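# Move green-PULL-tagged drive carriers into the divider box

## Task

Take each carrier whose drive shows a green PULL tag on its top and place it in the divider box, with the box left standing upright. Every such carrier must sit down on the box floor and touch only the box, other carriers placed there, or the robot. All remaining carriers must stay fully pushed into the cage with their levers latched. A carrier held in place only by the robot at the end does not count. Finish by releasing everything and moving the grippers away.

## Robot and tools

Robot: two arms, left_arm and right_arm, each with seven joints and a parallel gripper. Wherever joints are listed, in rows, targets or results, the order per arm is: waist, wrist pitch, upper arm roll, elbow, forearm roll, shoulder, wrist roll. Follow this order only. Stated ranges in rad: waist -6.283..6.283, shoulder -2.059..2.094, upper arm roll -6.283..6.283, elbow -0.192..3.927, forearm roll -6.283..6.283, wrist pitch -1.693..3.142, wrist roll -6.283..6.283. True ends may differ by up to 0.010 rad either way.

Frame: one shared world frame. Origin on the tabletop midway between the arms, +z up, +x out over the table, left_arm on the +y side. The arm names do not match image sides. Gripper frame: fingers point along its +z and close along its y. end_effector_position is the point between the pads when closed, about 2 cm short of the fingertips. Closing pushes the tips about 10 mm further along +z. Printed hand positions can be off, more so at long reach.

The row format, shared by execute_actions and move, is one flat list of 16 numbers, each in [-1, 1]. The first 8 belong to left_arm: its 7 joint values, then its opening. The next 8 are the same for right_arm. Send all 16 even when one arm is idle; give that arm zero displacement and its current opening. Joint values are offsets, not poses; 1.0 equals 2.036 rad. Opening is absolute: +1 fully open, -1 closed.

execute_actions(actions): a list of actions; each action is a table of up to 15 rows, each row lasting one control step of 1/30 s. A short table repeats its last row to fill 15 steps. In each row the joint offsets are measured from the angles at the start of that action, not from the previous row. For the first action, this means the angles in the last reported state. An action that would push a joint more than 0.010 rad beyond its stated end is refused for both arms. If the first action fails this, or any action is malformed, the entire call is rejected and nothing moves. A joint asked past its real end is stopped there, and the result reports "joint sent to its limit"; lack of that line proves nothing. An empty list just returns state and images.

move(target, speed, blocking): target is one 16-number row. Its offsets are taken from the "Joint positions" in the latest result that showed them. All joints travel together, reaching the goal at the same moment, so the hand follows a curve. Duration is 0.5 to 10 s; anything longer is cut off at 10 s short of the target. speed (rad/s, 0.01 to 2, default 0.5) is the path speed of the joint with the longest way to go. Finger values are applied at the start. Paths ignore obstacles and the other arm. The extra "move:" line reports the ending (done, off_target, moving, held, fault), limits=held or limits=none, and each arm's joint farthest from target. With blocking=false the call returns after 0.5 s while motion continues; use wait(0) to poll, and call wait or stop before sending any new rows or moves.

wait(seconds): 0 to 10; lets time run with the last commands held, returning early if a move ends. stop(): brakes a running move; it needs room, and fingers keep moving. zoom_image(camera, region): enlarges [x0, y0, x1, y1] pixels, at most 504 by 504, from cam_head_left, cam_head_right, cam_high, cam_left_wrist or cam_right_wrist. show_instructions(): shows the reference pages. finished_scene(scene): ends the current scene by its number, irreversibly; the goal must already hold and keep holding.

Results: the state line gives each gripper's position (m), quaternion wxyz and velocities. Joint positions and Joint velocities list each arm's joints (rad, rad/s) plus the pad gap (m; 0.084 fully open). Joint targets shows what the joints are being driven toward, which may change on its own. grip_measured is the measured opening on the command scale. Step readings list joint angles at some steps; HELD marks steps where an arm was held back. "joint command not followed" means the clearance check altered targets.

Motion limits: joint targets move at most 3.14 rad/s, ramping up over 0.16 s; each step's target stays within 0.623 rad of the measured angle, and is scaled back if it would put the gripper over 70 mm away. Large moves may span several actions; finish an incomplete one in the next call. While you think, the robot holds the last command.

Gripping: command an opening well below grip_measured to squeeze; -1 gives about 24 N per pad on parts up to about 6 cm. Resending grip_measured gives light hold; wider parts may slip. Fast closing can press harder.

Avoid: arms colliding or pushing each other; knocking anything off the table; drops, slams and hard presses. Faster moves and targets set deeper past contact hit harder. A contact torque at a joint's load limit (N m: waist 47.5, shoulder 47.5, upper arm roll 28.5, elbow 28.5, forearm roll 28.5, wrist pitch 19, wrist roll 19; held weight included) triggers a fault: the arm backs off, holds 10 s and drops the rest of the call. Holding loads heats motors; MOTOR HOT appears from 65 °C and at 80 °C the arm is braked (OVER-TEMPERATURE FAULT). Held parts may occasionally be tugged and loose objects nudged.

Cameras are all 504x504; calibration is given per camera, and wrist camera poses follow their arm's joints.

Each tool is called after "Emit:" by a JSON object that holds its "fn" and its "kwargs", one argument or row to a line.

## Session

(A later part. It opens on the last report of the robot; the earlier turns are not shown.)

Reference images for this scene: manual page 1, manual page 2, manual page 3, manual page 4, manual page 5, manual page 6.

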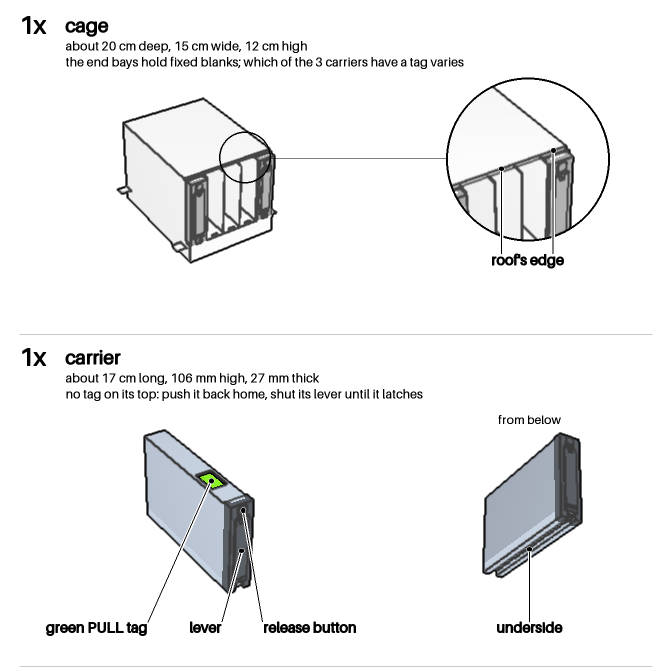

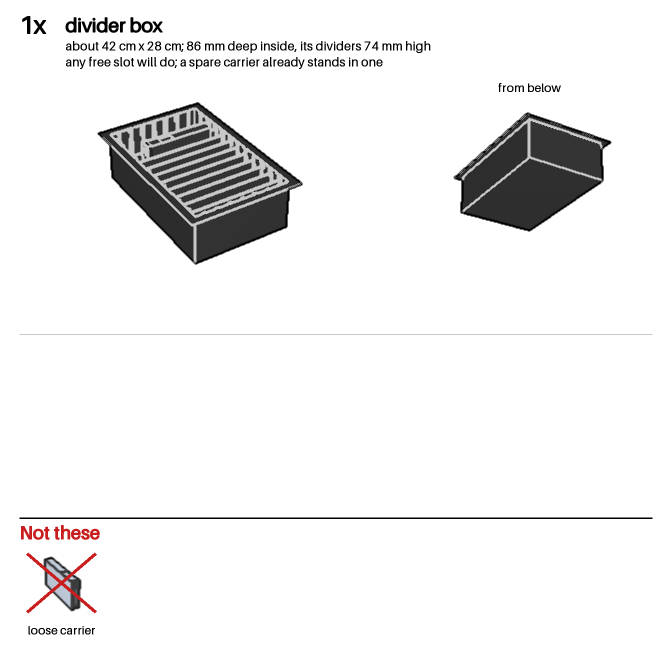

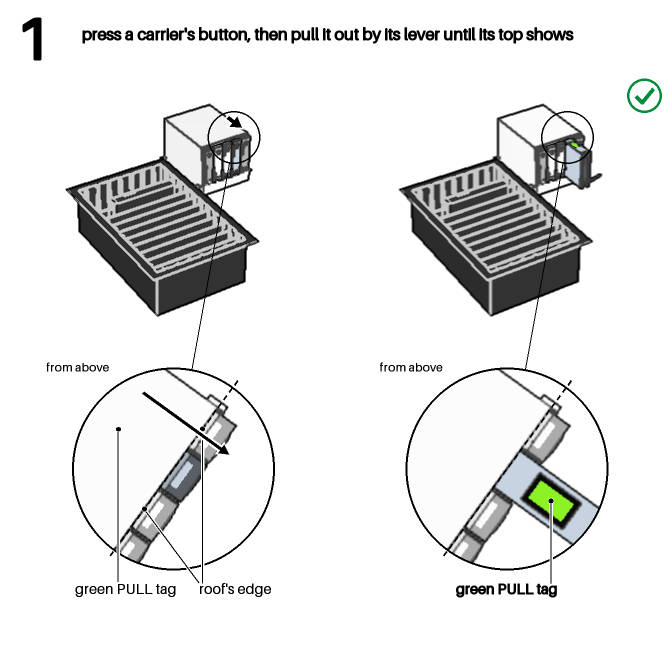

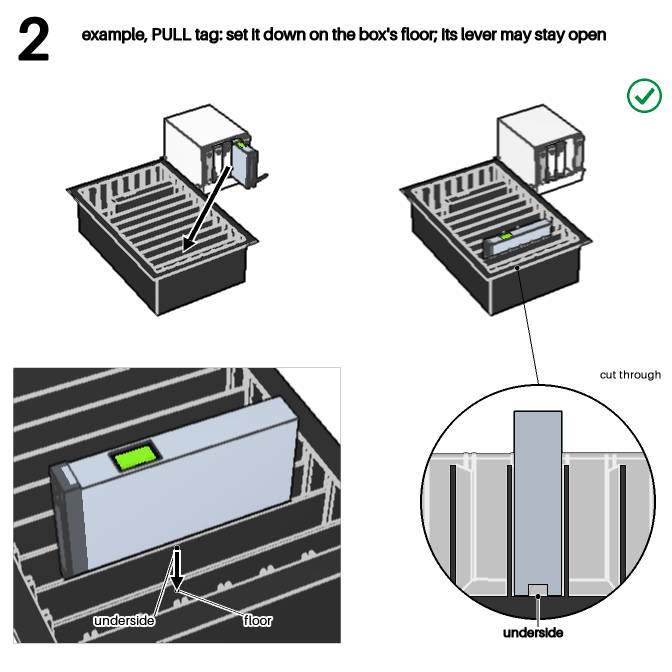

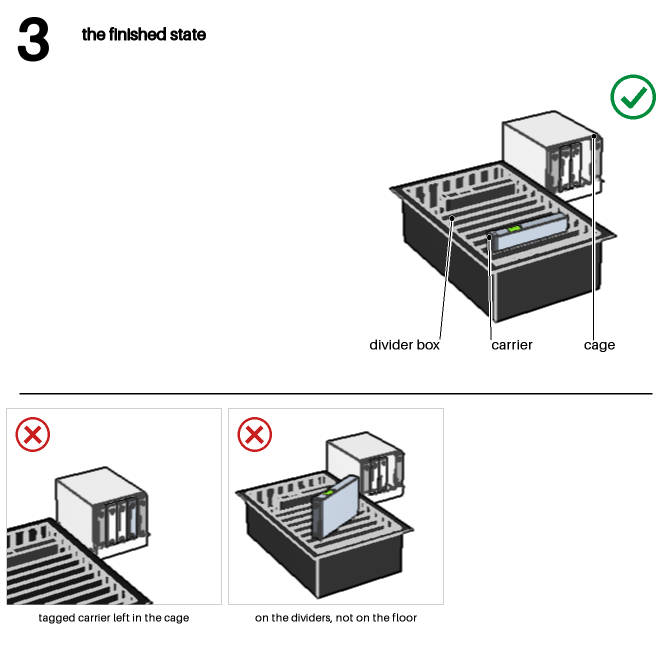

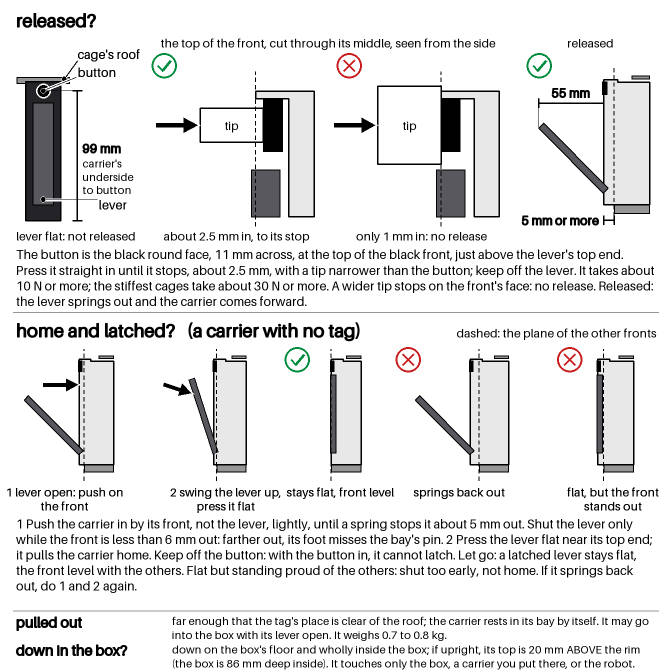

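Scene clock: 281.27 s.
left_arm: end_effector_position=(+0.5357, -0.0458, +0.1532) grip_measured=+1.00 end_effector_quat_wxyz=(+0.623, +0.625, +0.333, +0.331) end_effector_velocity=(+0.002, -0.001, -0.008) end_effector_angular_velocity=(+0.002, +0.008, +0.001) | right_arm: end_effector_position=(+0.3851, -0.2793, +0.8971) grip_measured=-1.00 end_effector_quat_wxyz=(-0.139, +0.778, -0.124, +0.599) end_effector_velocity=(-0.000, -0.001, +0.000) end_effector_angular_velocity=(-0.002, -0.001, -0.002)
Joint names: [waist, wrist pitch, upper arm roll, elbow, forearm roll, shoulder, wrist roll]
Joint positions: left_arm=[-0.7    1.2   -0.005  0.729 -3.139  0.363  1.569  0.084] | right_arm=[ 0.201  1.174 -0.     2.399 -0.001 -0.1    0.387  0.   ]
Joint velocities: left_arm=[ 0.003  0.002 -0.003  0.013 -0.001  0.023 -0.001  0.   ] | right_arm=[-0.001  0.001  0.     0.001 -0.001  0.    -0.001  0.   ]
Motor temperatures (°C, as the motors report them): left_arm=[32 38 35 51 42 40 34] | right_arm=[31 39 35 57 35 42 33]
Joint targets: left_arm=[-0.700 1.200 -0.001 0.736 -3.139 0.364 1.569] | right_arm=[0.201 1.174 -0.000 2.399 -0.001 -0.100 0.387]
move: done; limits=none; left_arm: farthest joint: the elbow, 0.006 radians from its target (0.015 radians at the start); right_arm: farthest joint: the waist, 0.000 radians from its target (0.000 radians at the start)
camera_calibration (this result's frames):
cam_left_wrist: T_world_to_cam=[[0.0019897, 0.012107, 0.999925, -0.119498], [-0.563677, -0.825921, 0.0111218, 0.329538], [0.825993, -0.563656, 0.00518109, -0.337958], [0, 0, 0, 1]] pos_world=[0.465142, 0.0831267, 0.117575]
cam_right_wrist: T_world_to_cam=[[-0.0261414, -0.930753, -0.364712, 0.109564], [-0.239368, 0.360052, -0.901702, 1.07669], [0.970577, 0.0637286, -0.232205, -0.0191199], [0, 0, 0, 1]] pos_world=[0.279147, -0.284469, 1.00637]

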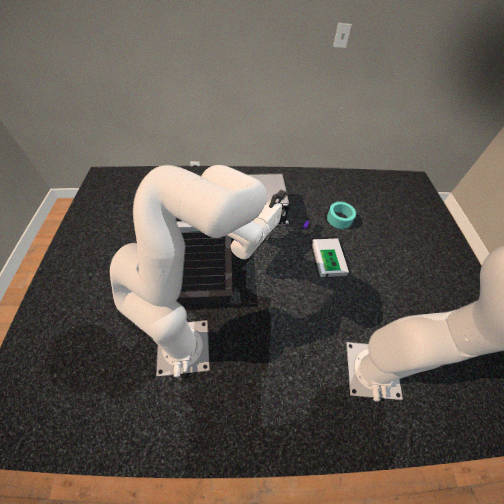

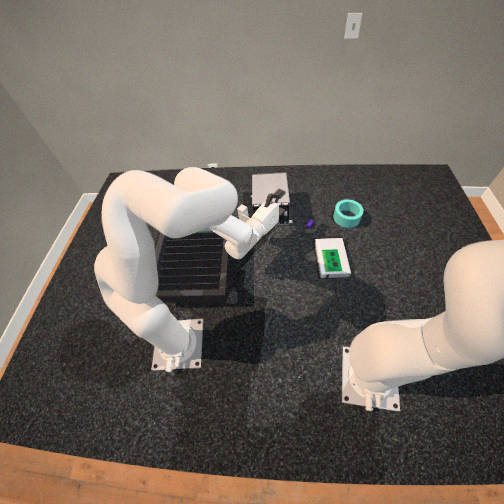

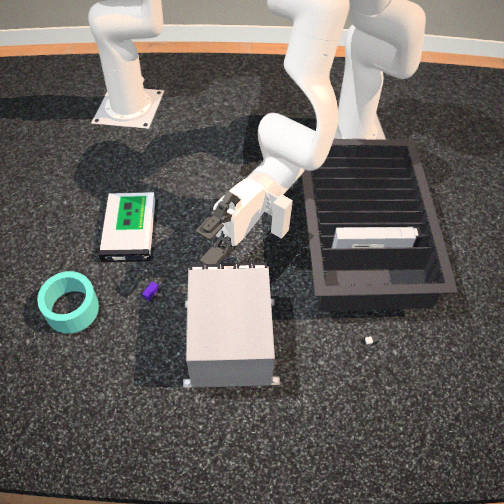

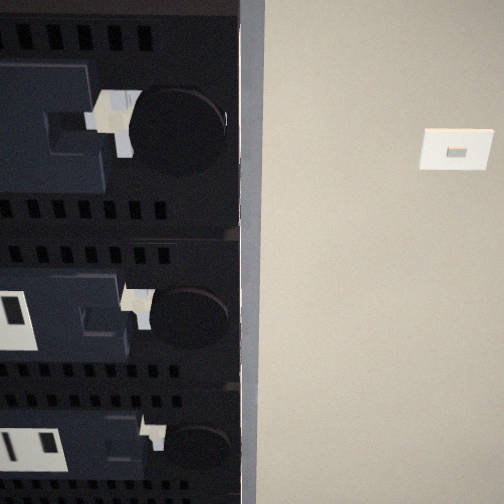

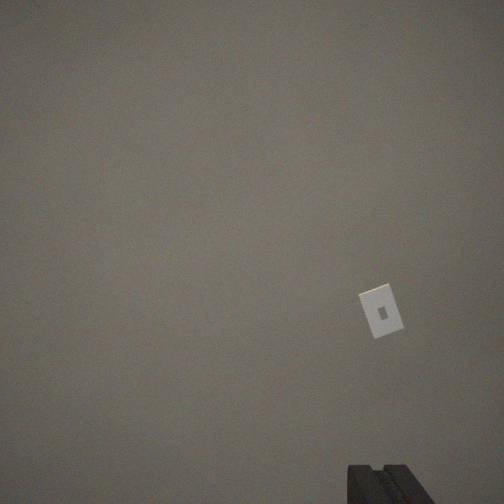

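Emit:
{"fn": "execute_actions", "kwargs": {
  "actions": []
}}

Emit:
{"fn": "zoom_image", "kwargs": {
  "camera": "cam_high",
  "region": [170, 200, 300, 290]
}}

Scene clock: 283.83 s.
left_arm: end_effector_position=(+0.5358, -0.0459, +0.1527) grip_measured=+1.00 end_effector_quat_wxyz=(+0.623, +0.625, +0.334, +0.330) end_effector_velocity=(+0.000, +0.000, -0.000) end_effector_angular_velocity=(+0.001, +0.001, +0.001) | right_arm: end_effector_position=(+0.3851, -0.2793, +0.8971) grip_measured=-1.00 end_effector_quat_wxyz=(-0.139, +0.778, -0.124, +0.599) end_effector_velocity=(+0.000, -0.000, +0.000) end_effector_angular_velocity=(-0.001, -0.000, -0.001)
Joint names: [waist, wrist pitch, upper arm roll, elbow, forearm roll, shoulder, wrist roll]
Joint positions: left_arm=[-0.7    1.2   -0.005  0.73  -3.139  0.364  1.569  0.084] | right_arm=[ 0.201  1.174 -0.     2.399 -0.001 -0.1    0.387  0.   ]
Joint velocities: left_arm=[ 0.    -0.002  0.     0.    -0.     0.     0.     0.   ] | right_arm=[-0.001 -0.     0.    -0.    -0.    -0.    -0.001  0.   ]
Motor temperatures (°C, as the motors report them): left_arm=[33 38 36 53 42 40 34] | right_arm=[31 39 35 57 35 42 33]
Joint targets: left_arm=[-0.700 1.200 -0.001 0.736 -3.139 0.364 1.569] | right_arm=[0.201 1.174 -0.000 2.399 -0.001 -0.100 0.387]
camera_calibration (this result's frames):
cam_left_wrist: T_world_to_cam=[[0.00294483, 0.0117772, 0.999926, -0.119506], [-0.563504, -0.826035, 0.0113887, 0.329442], [0.826108, -0.563496, 0.004204, -0.338018], [0, 0, 0, 1]] pos_world=[0.465234, 0.0830662, 0.117166]
cam_right_wrist: T_world_to_cam=[[-0.0261411, -0.930753, -0.364712, 0.109564], [-0.239368, 0.360051, -0.901702, 1.07669], [0.970577, 0.0637289, -0.232205, -0.0191199], [0, 0, 0, 1]] pos_world=[0.279147, -0.284468, 1.00637]

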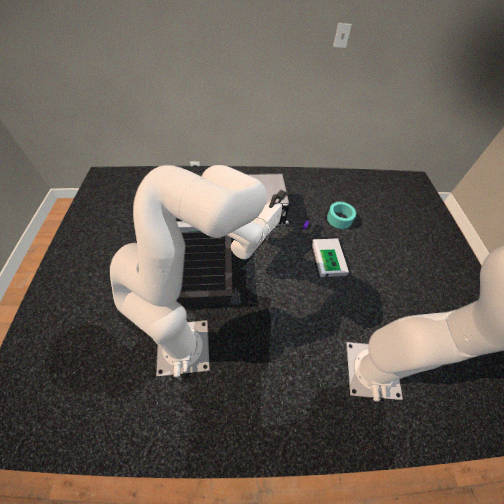

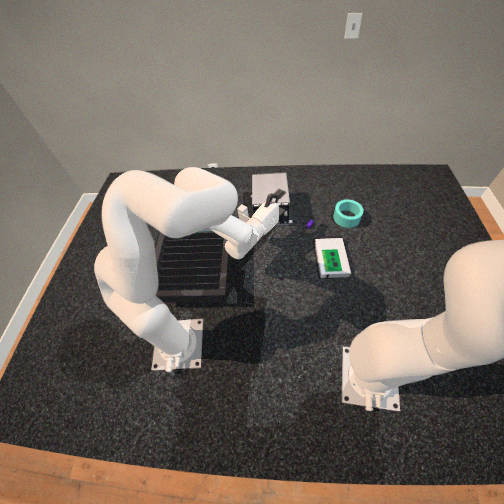

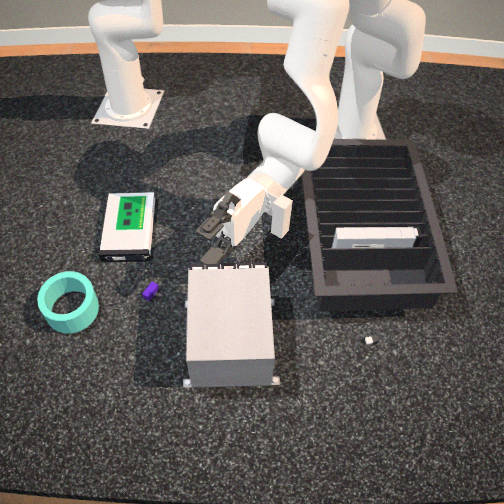

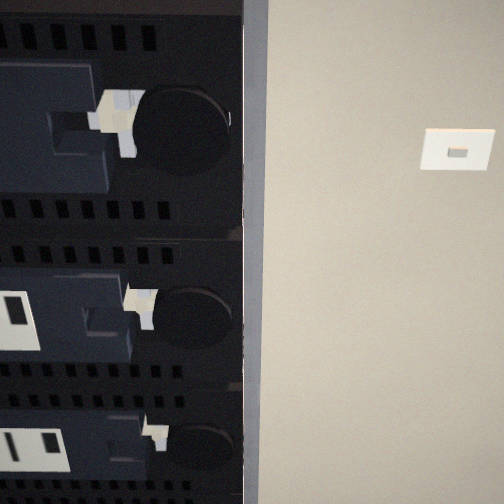

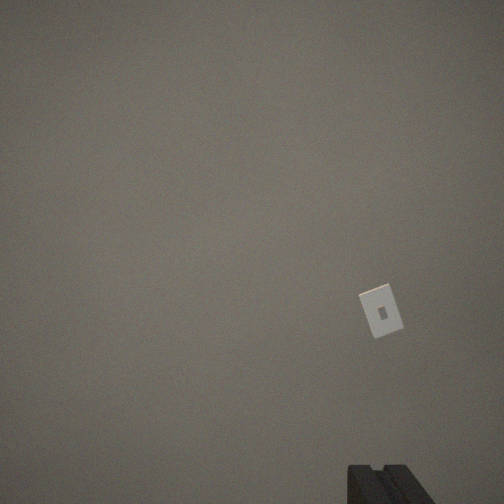

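Region (170, 200, 300, 290) of cam_high's 504x504 image, scaled by 3.877, with more detail than that image has; it fills the top 349 rows of this view, and the rest is white.

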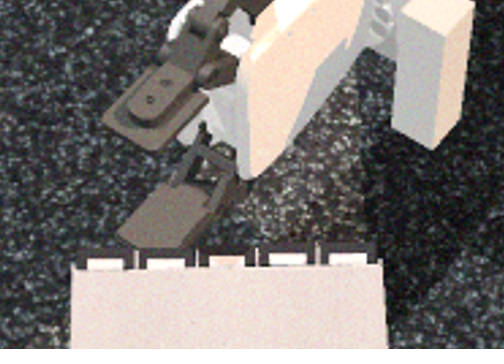

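Emit:
{"fn": "execute_actions", "kwargs": {
  "actions": []
}}

Scene clock: 305.10 s.
left_arm: end_effector_position=(+0.5358, -0.0459, +0.1527) grip_measured=+1.00 end_effector_quat_wxyz=(+0.623, +0.625, +0.334, +0.330) end_effector_velocity=(-0.000, +0.000, -0.000) end_effector_angular_velocity=(+0.000, +0.000, +0.000) | right_arm: end_effector_position=(+0.3851, -0.2793, +0.8971) grip_measured=-1.00 end_effector_quat_wxyz=(-0.139, +0.778, -0.124, +0.599) end_effector_velocity=(+0.000, +0.000, +0.000) end_effector_angular_velocity=(-0.000, -0.000, +0.000)
Joint names: [waist, wrist pitch, upper arm roll, elbow, forearm roll, shoulder, wrist roll]
Joint positions: left_arm=[-0.7    1.2   -0.005  0.73  -3.139  0.364  1.569  0.084] | right_arm=[ 0.201  1.174 -0.     2.399 -0.001 -0.1    0.387  0.   ]
Joint velocities: left_arm=[ 0.     0.     0.    -0.001 -0.     0.    -0.     0.   ] | right_arm=[ 0.    -0.001 -0.    -0.001  0.    -0.    -0.001  0.   ]
Motor temperatures (°C, as the motors report them): left_arm=[33 38 40 65 42 40 34] | right_arm=[31 39 35 57 35 42 33]
Joint targets: left_arm=[-0.700 1.200 -0.001 0.736 -3.139 0.364 1.569] | right_arm=[0.201 1.174 -0.000 2.399 -0.001 -0.100 0.387]
MOTOR HOT: a motor of the left arm reached 65 °C. Now the hottest motor of the left arm, the elbow, reports 65 °C. The temperature limit of the motors' drives, at which the controller stops that arm, is 80 °C. To cool a motor, set the load down, stop pushing, or move to a pose that needs little force.
camera_calibration (this result's frames):
cam_left_wrist: T_world_to_cam=[[0.00294972, 0.0117743, 0.999926, -0.119506], [-0.563504, -0.826035, 0.011389, 0.329442], [0.826108, -0.563496, 0.0041983, -0.338018], [0, 0, 0, 1]] pos_world=[0.465234, 0.0830661, 0.117164]
cam_right_wrist: T_world_to_cam=[[-0.0261413, -0.930753, -0.364712, 0.109564], [-0.239368, 0.360051, -0.901702, 1.07669], [0.970577, 0.0637287, -0.232205, -0.0191199], [0, 0, 0, 1]] pos_world=[0.279147, -0.284468, 1.00637]

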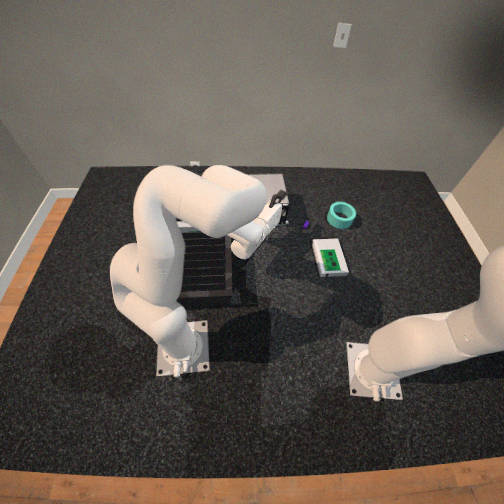

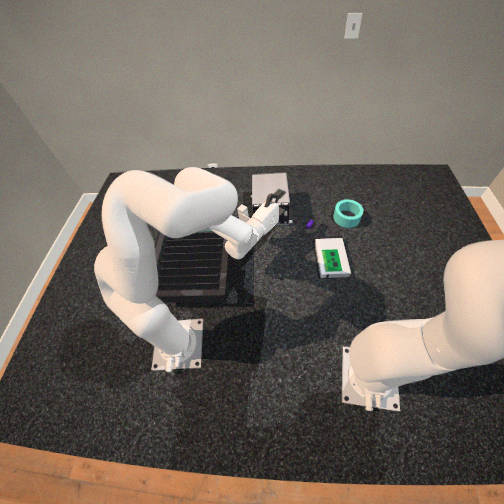

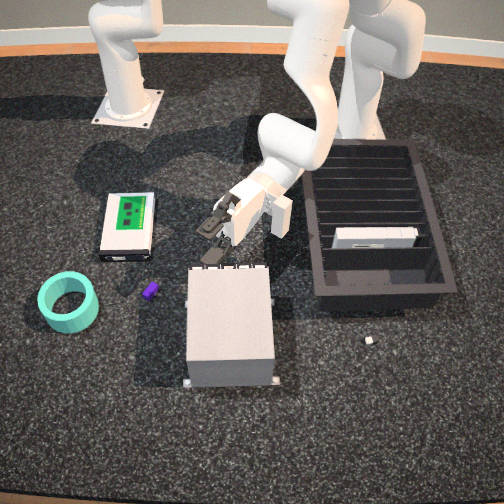

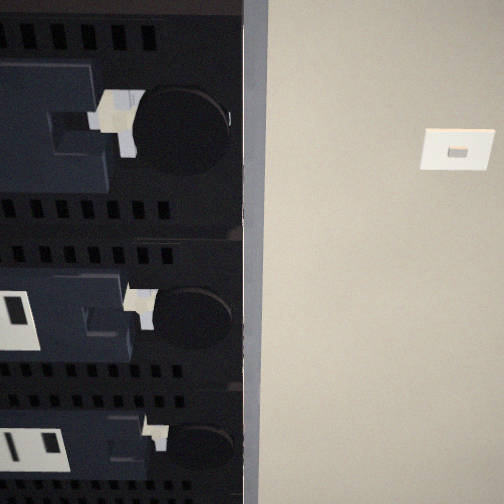

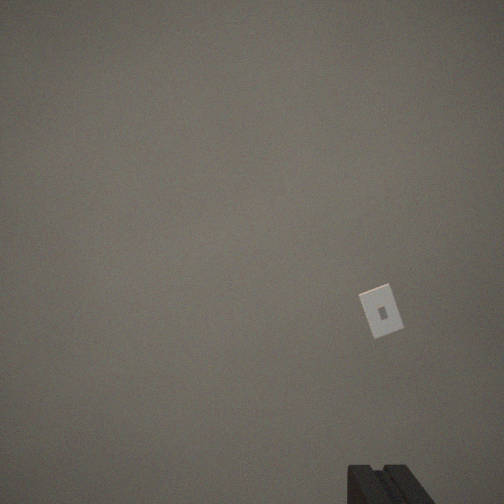

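Emit:
{"fn": "move", "kwargs": {
  "target": [-0.0075,0.009,0,-0.02,0,-0.012,0,1, 0,0,0,0,0,0,0,-1],
  "speed": 0.2
}}

Emit:
{"fn": "show_instructions", "kwargs": {

}}

Scene clock: 309.63 s.
left_arm: end_effector_position=(+0.5223, -0.0472, +0.1547) grip_measured=+1.00 end_effector_quat_wxyz=(+0.627, +0.627, +0.328, +0.327) end_effector_velocity=(-0.003, -0.002, -0.001) end_effector_angular_velocity=(+0.000, +0.003, -0.006) | right_arm: end_effector_position=(+0.3851, -0.2793, +0.8971) grip_measured=-1.00 end_effector_quat_wxyz=(-0.139, +0.778, -0.124, +0.599) end_effector_velocity=(-0.000, +0.000, +0.000) end_effector_angular_velocity=(+0.001, -0.000, +0.001)
Joint names: [waist, wrist pitch, upper arm roll, elbow, forearm roll, shoulder, wrist roll]
Joint positions: left_arm=[-0.715  1.219 -0.005  0.691 -3.139  0.339  1.569  0.084] | right_arm=[ 0.201  1.174 -0.     2.399 -0.001 -0.1    0.387  0.   ]
Joint velocities: left_arm=[-0.003 -0.    -0.003 -0.003  0.001 -0.    -0.001 -0.   ] | right_arm=[-0.    -0.001  0.    -0.     0.002 -0.    -0.     0.   ]
Motor temperatures (°C, as the motors report them): left_arm=[33 39 40 65 42 40 34] | right_arm=[31 39 35 57 35 42 33]
Joint targets: left_arm=[-0.715 1.218 -0.005 0.690 -3.139 0.340 1.569] | right_arm=[0.201 1.174 -0.000 2.399 -0.001 -0.100 0.387]
MOTOR HOT: still on. Now the hottest motor of the left arm, the elbow, reports 65 °C; a drive's own limit is 80 °C.
move: done; limits=none; left_arm: farthest joint: the waist, 0.001 radians from its target (0.016 radians at the start); right_arm: farthest joint: the waist, 0.000 radians from its target (0.000 radians at the start)
camera_calibration (this result's frames):
cam_left_wrist: T_world_to_cam=[[-0.000454173, 0.0139725, 0.999902, -0.119538], [-0.575606, -0.817651, 0.0111643, 0.327441], [0.817727, -0.575545, 0.00841402, -0.324416], [0, 0, 0, 1]] pos_world=[0.453707, 0.0826863, 0.1186]
cam_right_wrist: T_world_to_cam=[[-0.0261412, -0.930753, -0.364712, 0.109564], [-0.239368, 0.360051, -0.901702, 1.07669], [0.970577, 0.0637288, -0.232205, -0.0191199], [0, 0, 0, 1]] pos_world=[0.279147, -0.284468, 1.00637]

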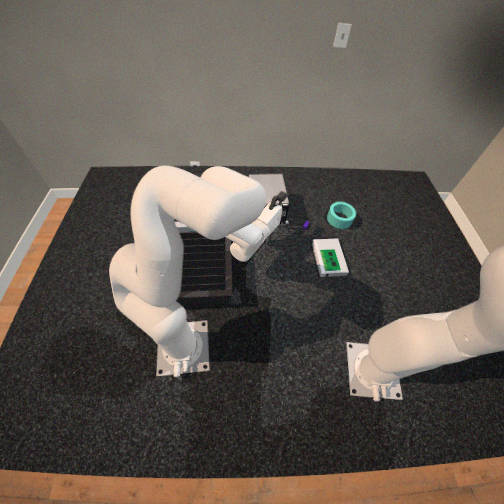

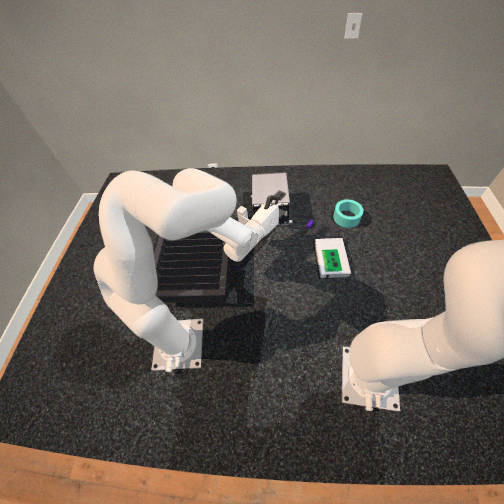

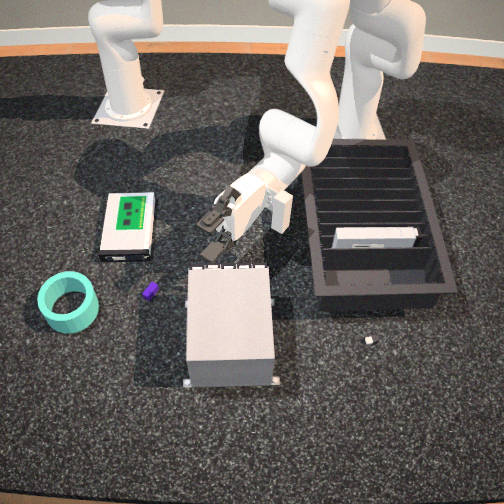

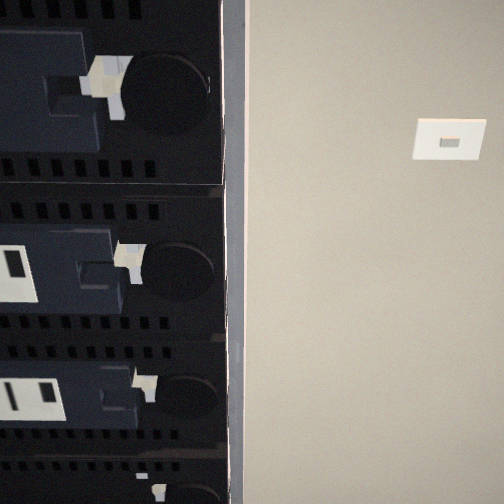

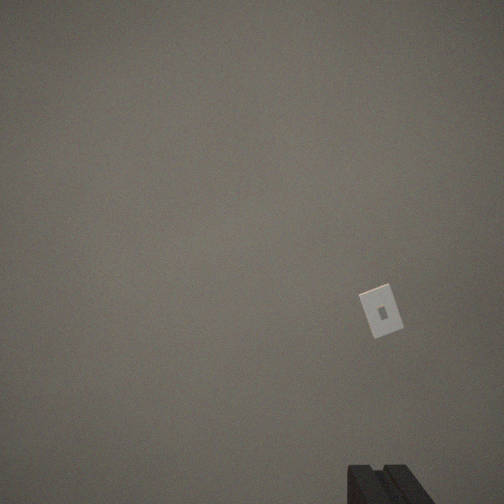

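Reference images for this scene: manual page 1, manual page 2, manual page 3, manual page 4, manual page 5, manual page 6.

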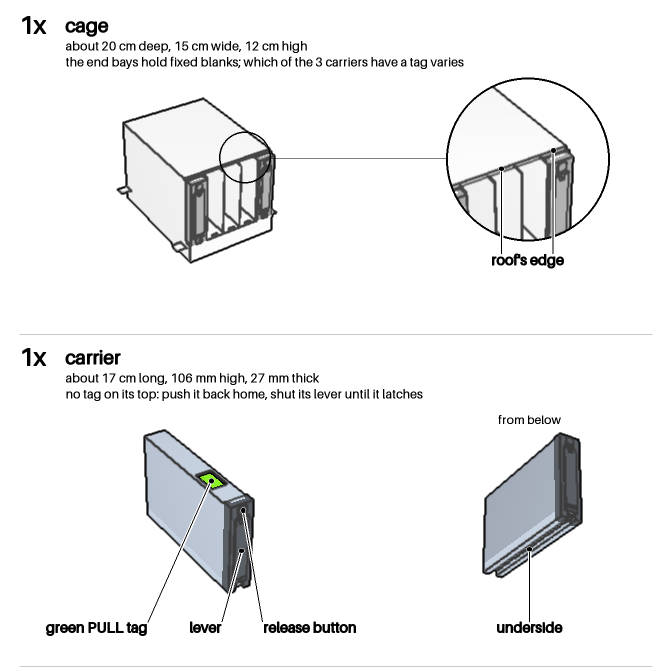

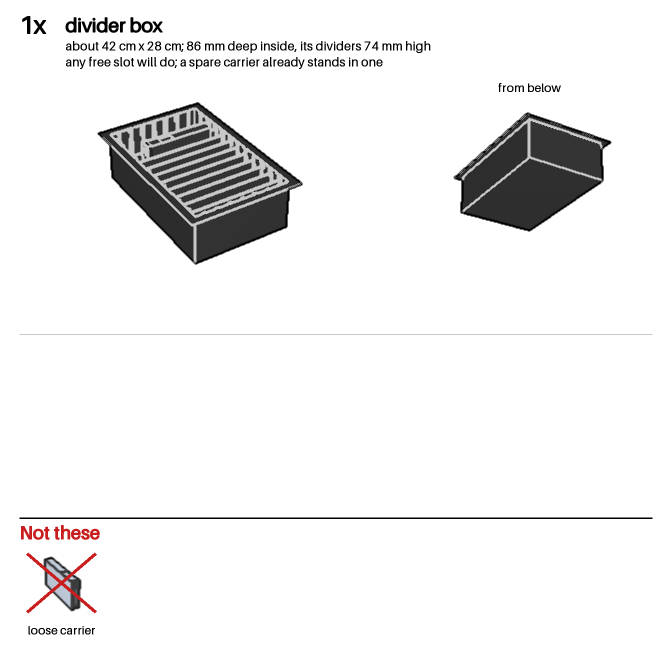

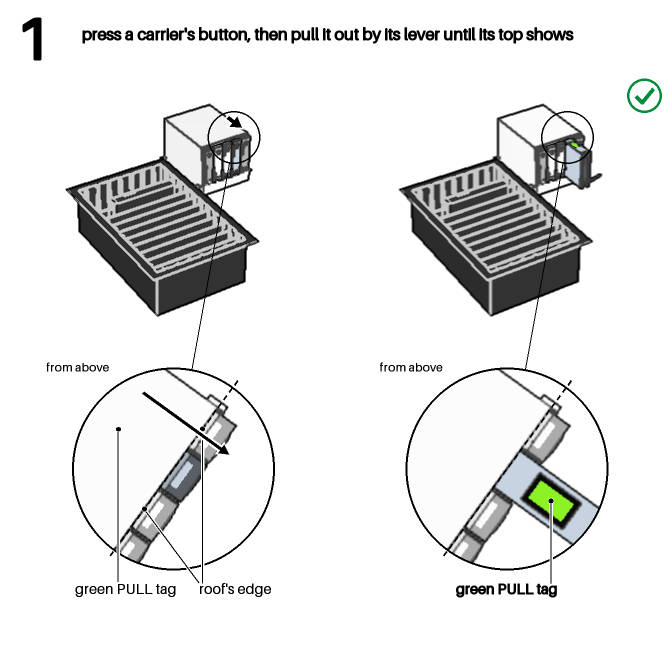

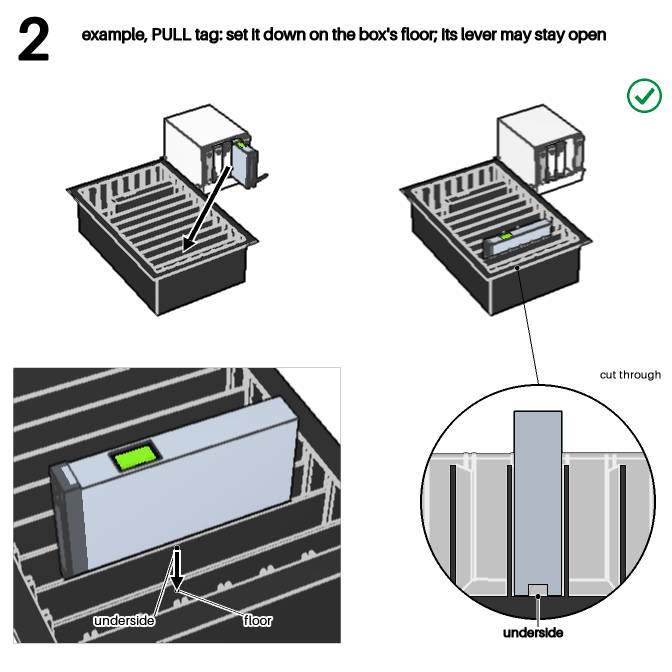

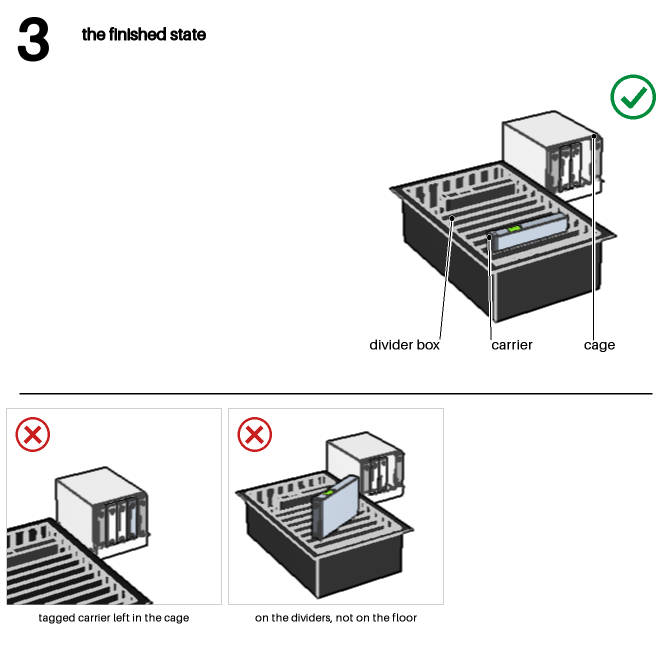

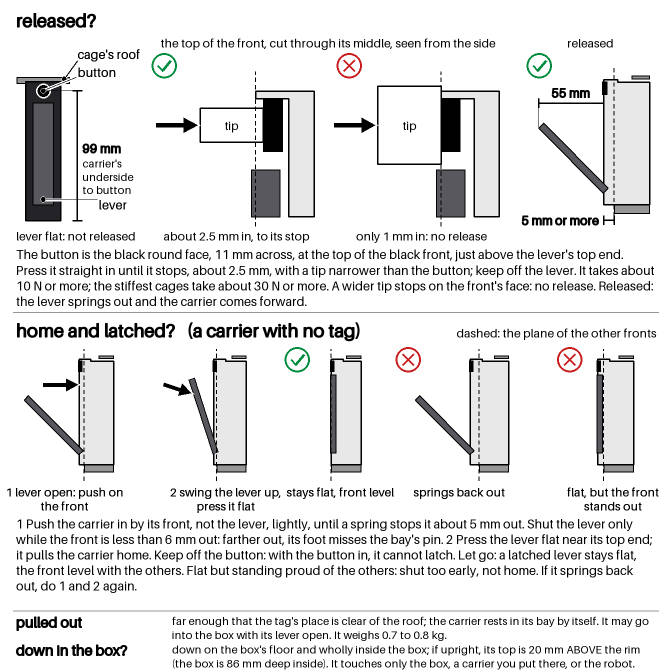

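Emit:
{"fn": "move", "kwargs": {
  "target": [0.0021,0.0019,0,-0.0042,0,-0.0023,0,1, 0,0,0,0,0,0,0,-1],
  "speed": 0.1
}}

Emit:
{"fn": "move", "kwargs": {
  "target": [0.0075,-0.0094,0,0.0214,0,0.012,0,1, 0,0,0,0,0,0,0,-1],
  "speed": 0.03
}}

Scene clock: 334.47 s.
left_arm: end_effector_position=(+0.5214, -0.0439, +0.1540) grip_measured=+1.00 end_effector_quat_wxyz=(+0.626, +0.626, +0.330, +0.327) end_effector_velocity=(+0.002, +0.003, +0.001) end_effector_angular_velocity=(+0.001, -0.003, +0.006) | right_arm: end_effector_position=(+0.3851, -0.2793, +0.8971) grip_measured=-1.00 end_effector_quat_wxyz=(-0.139, +0.778, -0.124, +0.599) end_effector_velocity=(+0.000, +0.000, +0.000) end_effector_angular_velocity=(+0.002, -0.001, +0.001)
Joint names: [waist, wrist pitch, upper arm roll, elbow, forearm roll, shoulder, wrist roll]
Joint positions: left_arm=[-0.711  1.222 -0.005  0.682 -3.139  0.335  1.569  0.084] | right_arm=[ 0.201  1.174 -0.     2.399 -0.001 -0.1    0.387  0.   ]
Joint velocities: left_arm=[ 0.003  0.001  0.002 -0.001 -0.001 -0.002  0.002  0.   ] | right_arm=[ 0.001 -0.001 -0.    -0.     0.001  0.     0.001  0.   ]
Motor temperatures (°C, as the motors report them): left_arm=[33 37 35 52 42 40 34] | right_arm=[31 39 35 57 35 42 33]
Joint targets: left_arm=[-0.710 1.223 -0.005 0.682 -3.139 0.335 1.569] | right_arm=[0.201 1.174 -0.000 2.399 -0.001 -0.100 0.387]
MOTOR HOT: cleared. Now the hottest motor of the left arm, the elbow, reports 52 °C.
move: done; limits=none; left_arm: farthest joint: the shoulder, 0.001 radians from its target (0.006 radians at the start); right_arm: farthest joint: the waist, 0.000 radians from its target (0.000 radians at the start)
camera_calibration (this result's frames):
cam_left_wrist: T_world_to_cam=[[0.000703485, 0.0132365, 0.999912, -0.119571], [-0.572521, -0.819812, 0.0112552, 0.327931], [0.819889, -0.572479, 0.00700148, -0.322588], [0, 0, 0, 1]] pos_world=[0.452319, 0.0857499, 0.118128]
cam_right_wrist: T_world_to_cam=[[-0.0261412, -0.930753, -0.364712, 0.109564], [-0.239368, 0.360051, -0.901702, 1.07669], [0.970577, 0.0637289, -0.232205, -0.0191199], [0, 0, 0, 1]] pos_world=[0.279147, -0.284468, 1.00637]

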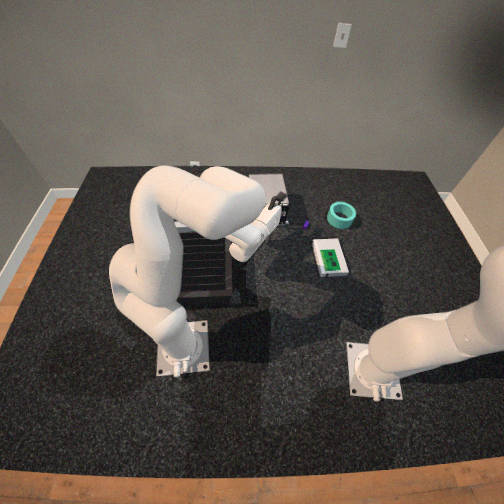

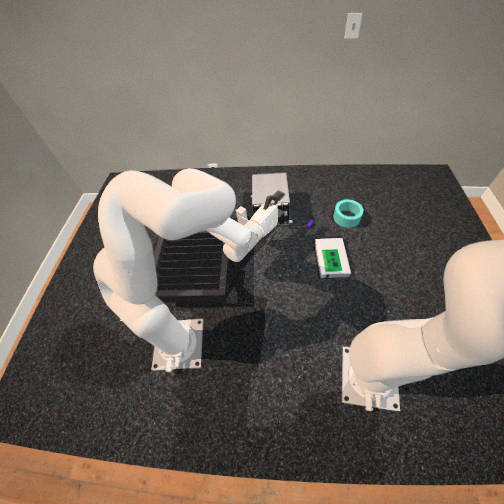

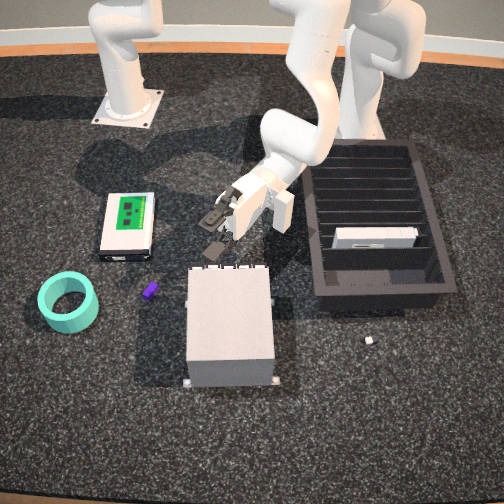

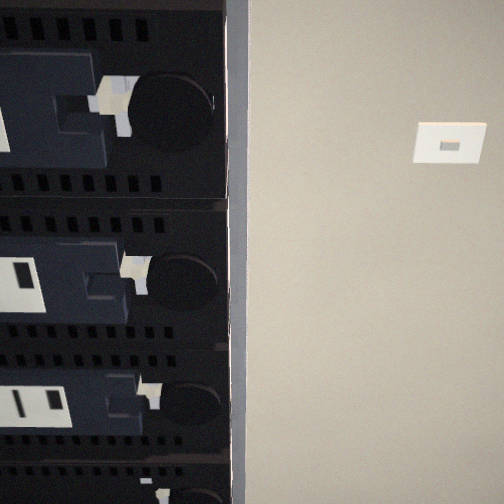

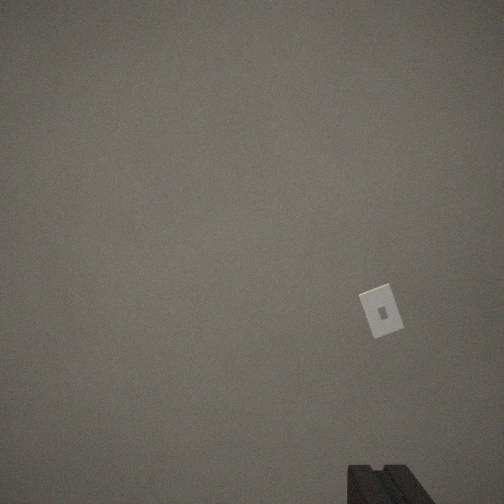

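Scene clock: 336.20 s.
left_arm: end_effector_position=(+0.5344, -0.0444, +0.1543) grip_measured=+1.00 end_effector_quat_wxyz=(+0.624, +0.624, +0.334, +0.331) end_effector_velocity=(+0.001, -0.000, +0.000) end_effector_angular_velocity=(+0.002, +0.002, +0.001) | right_arm: end_effector_position=(+0.3851, -0.2793, +0.8971) grip_measured=-1.00 end_effector_quat_wxyz=(-0.139, +0.778, -0.124, +0.599) end_effector_velocity=(-0.000, +0.000, +0.000) end_effector_angular_velocity=(-0.002, -0.001, +0.000)
Joint names: [waist, wrist pitch, upper arm roll, elbow, forearm roll, shoulder, wrist roll]
Joint positions: left_arm=[-0.696  1.204 -0.007  0.722 -3.139  0.357  1.569  0.084] | right_arm=[ 0.201  1.174 -0.     2.399 -0.001 -0.1    0.387  0.   ]
Joint velocities: left_arm=[ 0.001 -0.007 -0.     0.005 -0.    -0.     0.001  0.   ] | right_arm=[ 0.     0.     0.     0.001 -0.001 -0.    -0.001  0.   ]
Motor temperatures (°C, as the motors report them): left_arm=[33 37 35 52 42 40 34] | right_arm=[31 39 35 57 35 42 33]
Joint targets: left_arm=[-0.695 1.203 -0.005 0.725 -3.139 0.360 1.569] | right_arm=[0.201 1.174 -0.000 2.399 -0.001 -0.100 0.387]
move: done; limits=none; left_arm: farthest joint: the elbow, 0.004 radians from its target (0.044 radians at the start); right_arm: farthest joint: the waist, 0.000 radians from its target (0.000 radians at the start)
camera_calibration (this result's frames):
cam_left_wrist: T_world_to_cam=[[0.000967862, 0.0138753, 0.999903, -0.120019], [-0.563077, -0.826317, 0.0120115, 0.32952], [0.826404, -0.563035, 0.00701311, -0.336567], [0, 0, 0, 1]] pos_world=[0.463802, 0.0844544, 0.11841]
cam_right_wrist: T_world_to_cam=[[-0.0261412, -0.930753, -0.364712, 0.109564], [-0.239368, 0.360051, -0.901702, 1.07669], [0.970577, 0.0637289, -0.232205, -0.0191198], [0, 0, 0, 1]] pos_world=[0.279147, -0.284468, 1.00637]

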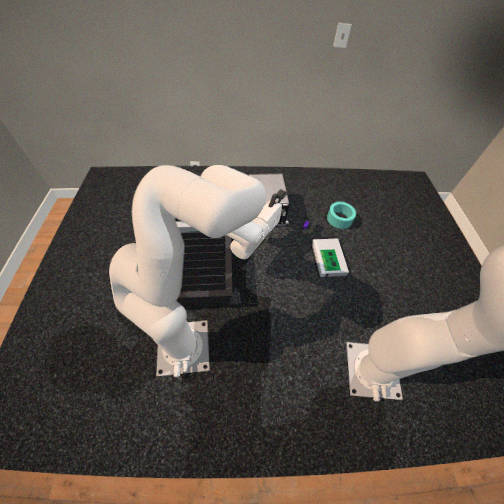

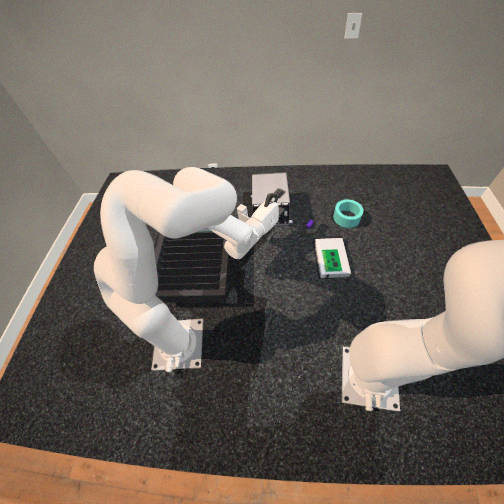

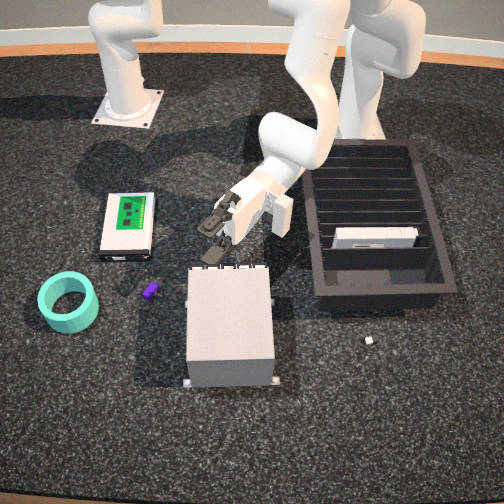

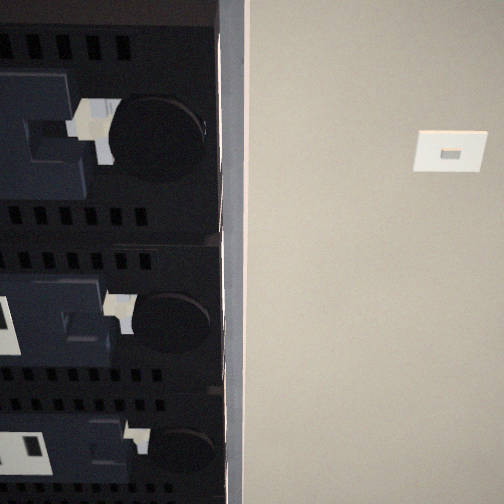

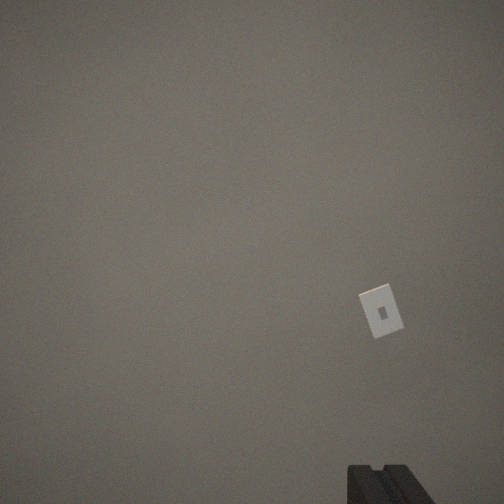

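Emit:
{"fn": "zoom_image", "kwargs": {
  "camera": "cam_high",
  "region": [170,200,290,290]
}}

Emit:
{"fn": "zoom_image", "kwargs": {
  "camera": "cam_head_right",
  "region": [240,170,320,240]
}}

Region (170, 200, 290, 290) of cam_high's 504x504 image, scaled by 4.200, with more detail than that image has; it fills the top 378 rows of this view, and the rest is white.

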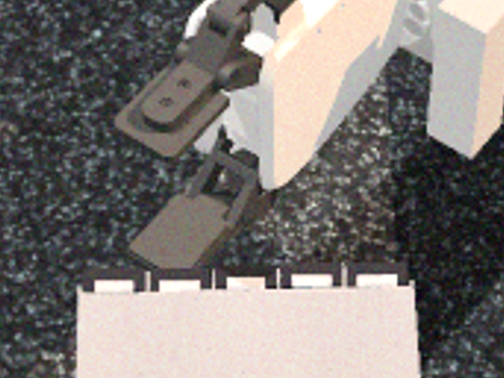

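Region (240, 170, 320, 240) of cam_head_right's 504x504 image, scaled by 6.300, with more detail than that image has; it fills the top 441 rows of this view, and the rest is white.

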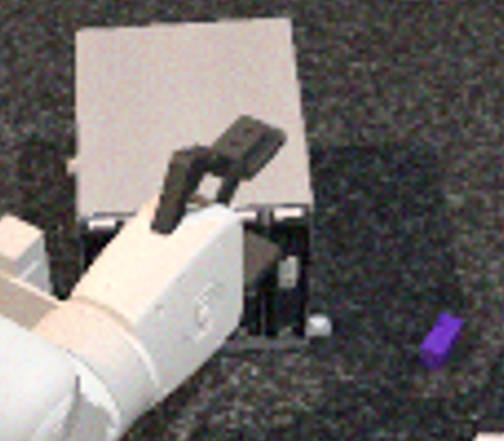

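Emit:
{"fn": "zoom_image", "kwargs": {
  "camera": "cam_high",
  "region": [190,235,250,280]
}}

Region (190, 235, 250, 280) of cam_high's 504x504 image, scaled by 8.400, with more detail than that image has; it fills the top 378 rows of this view, and the rest is white.

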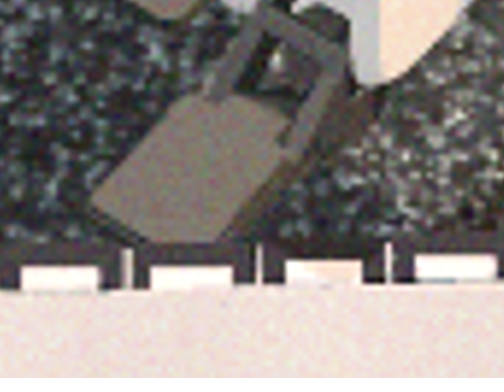

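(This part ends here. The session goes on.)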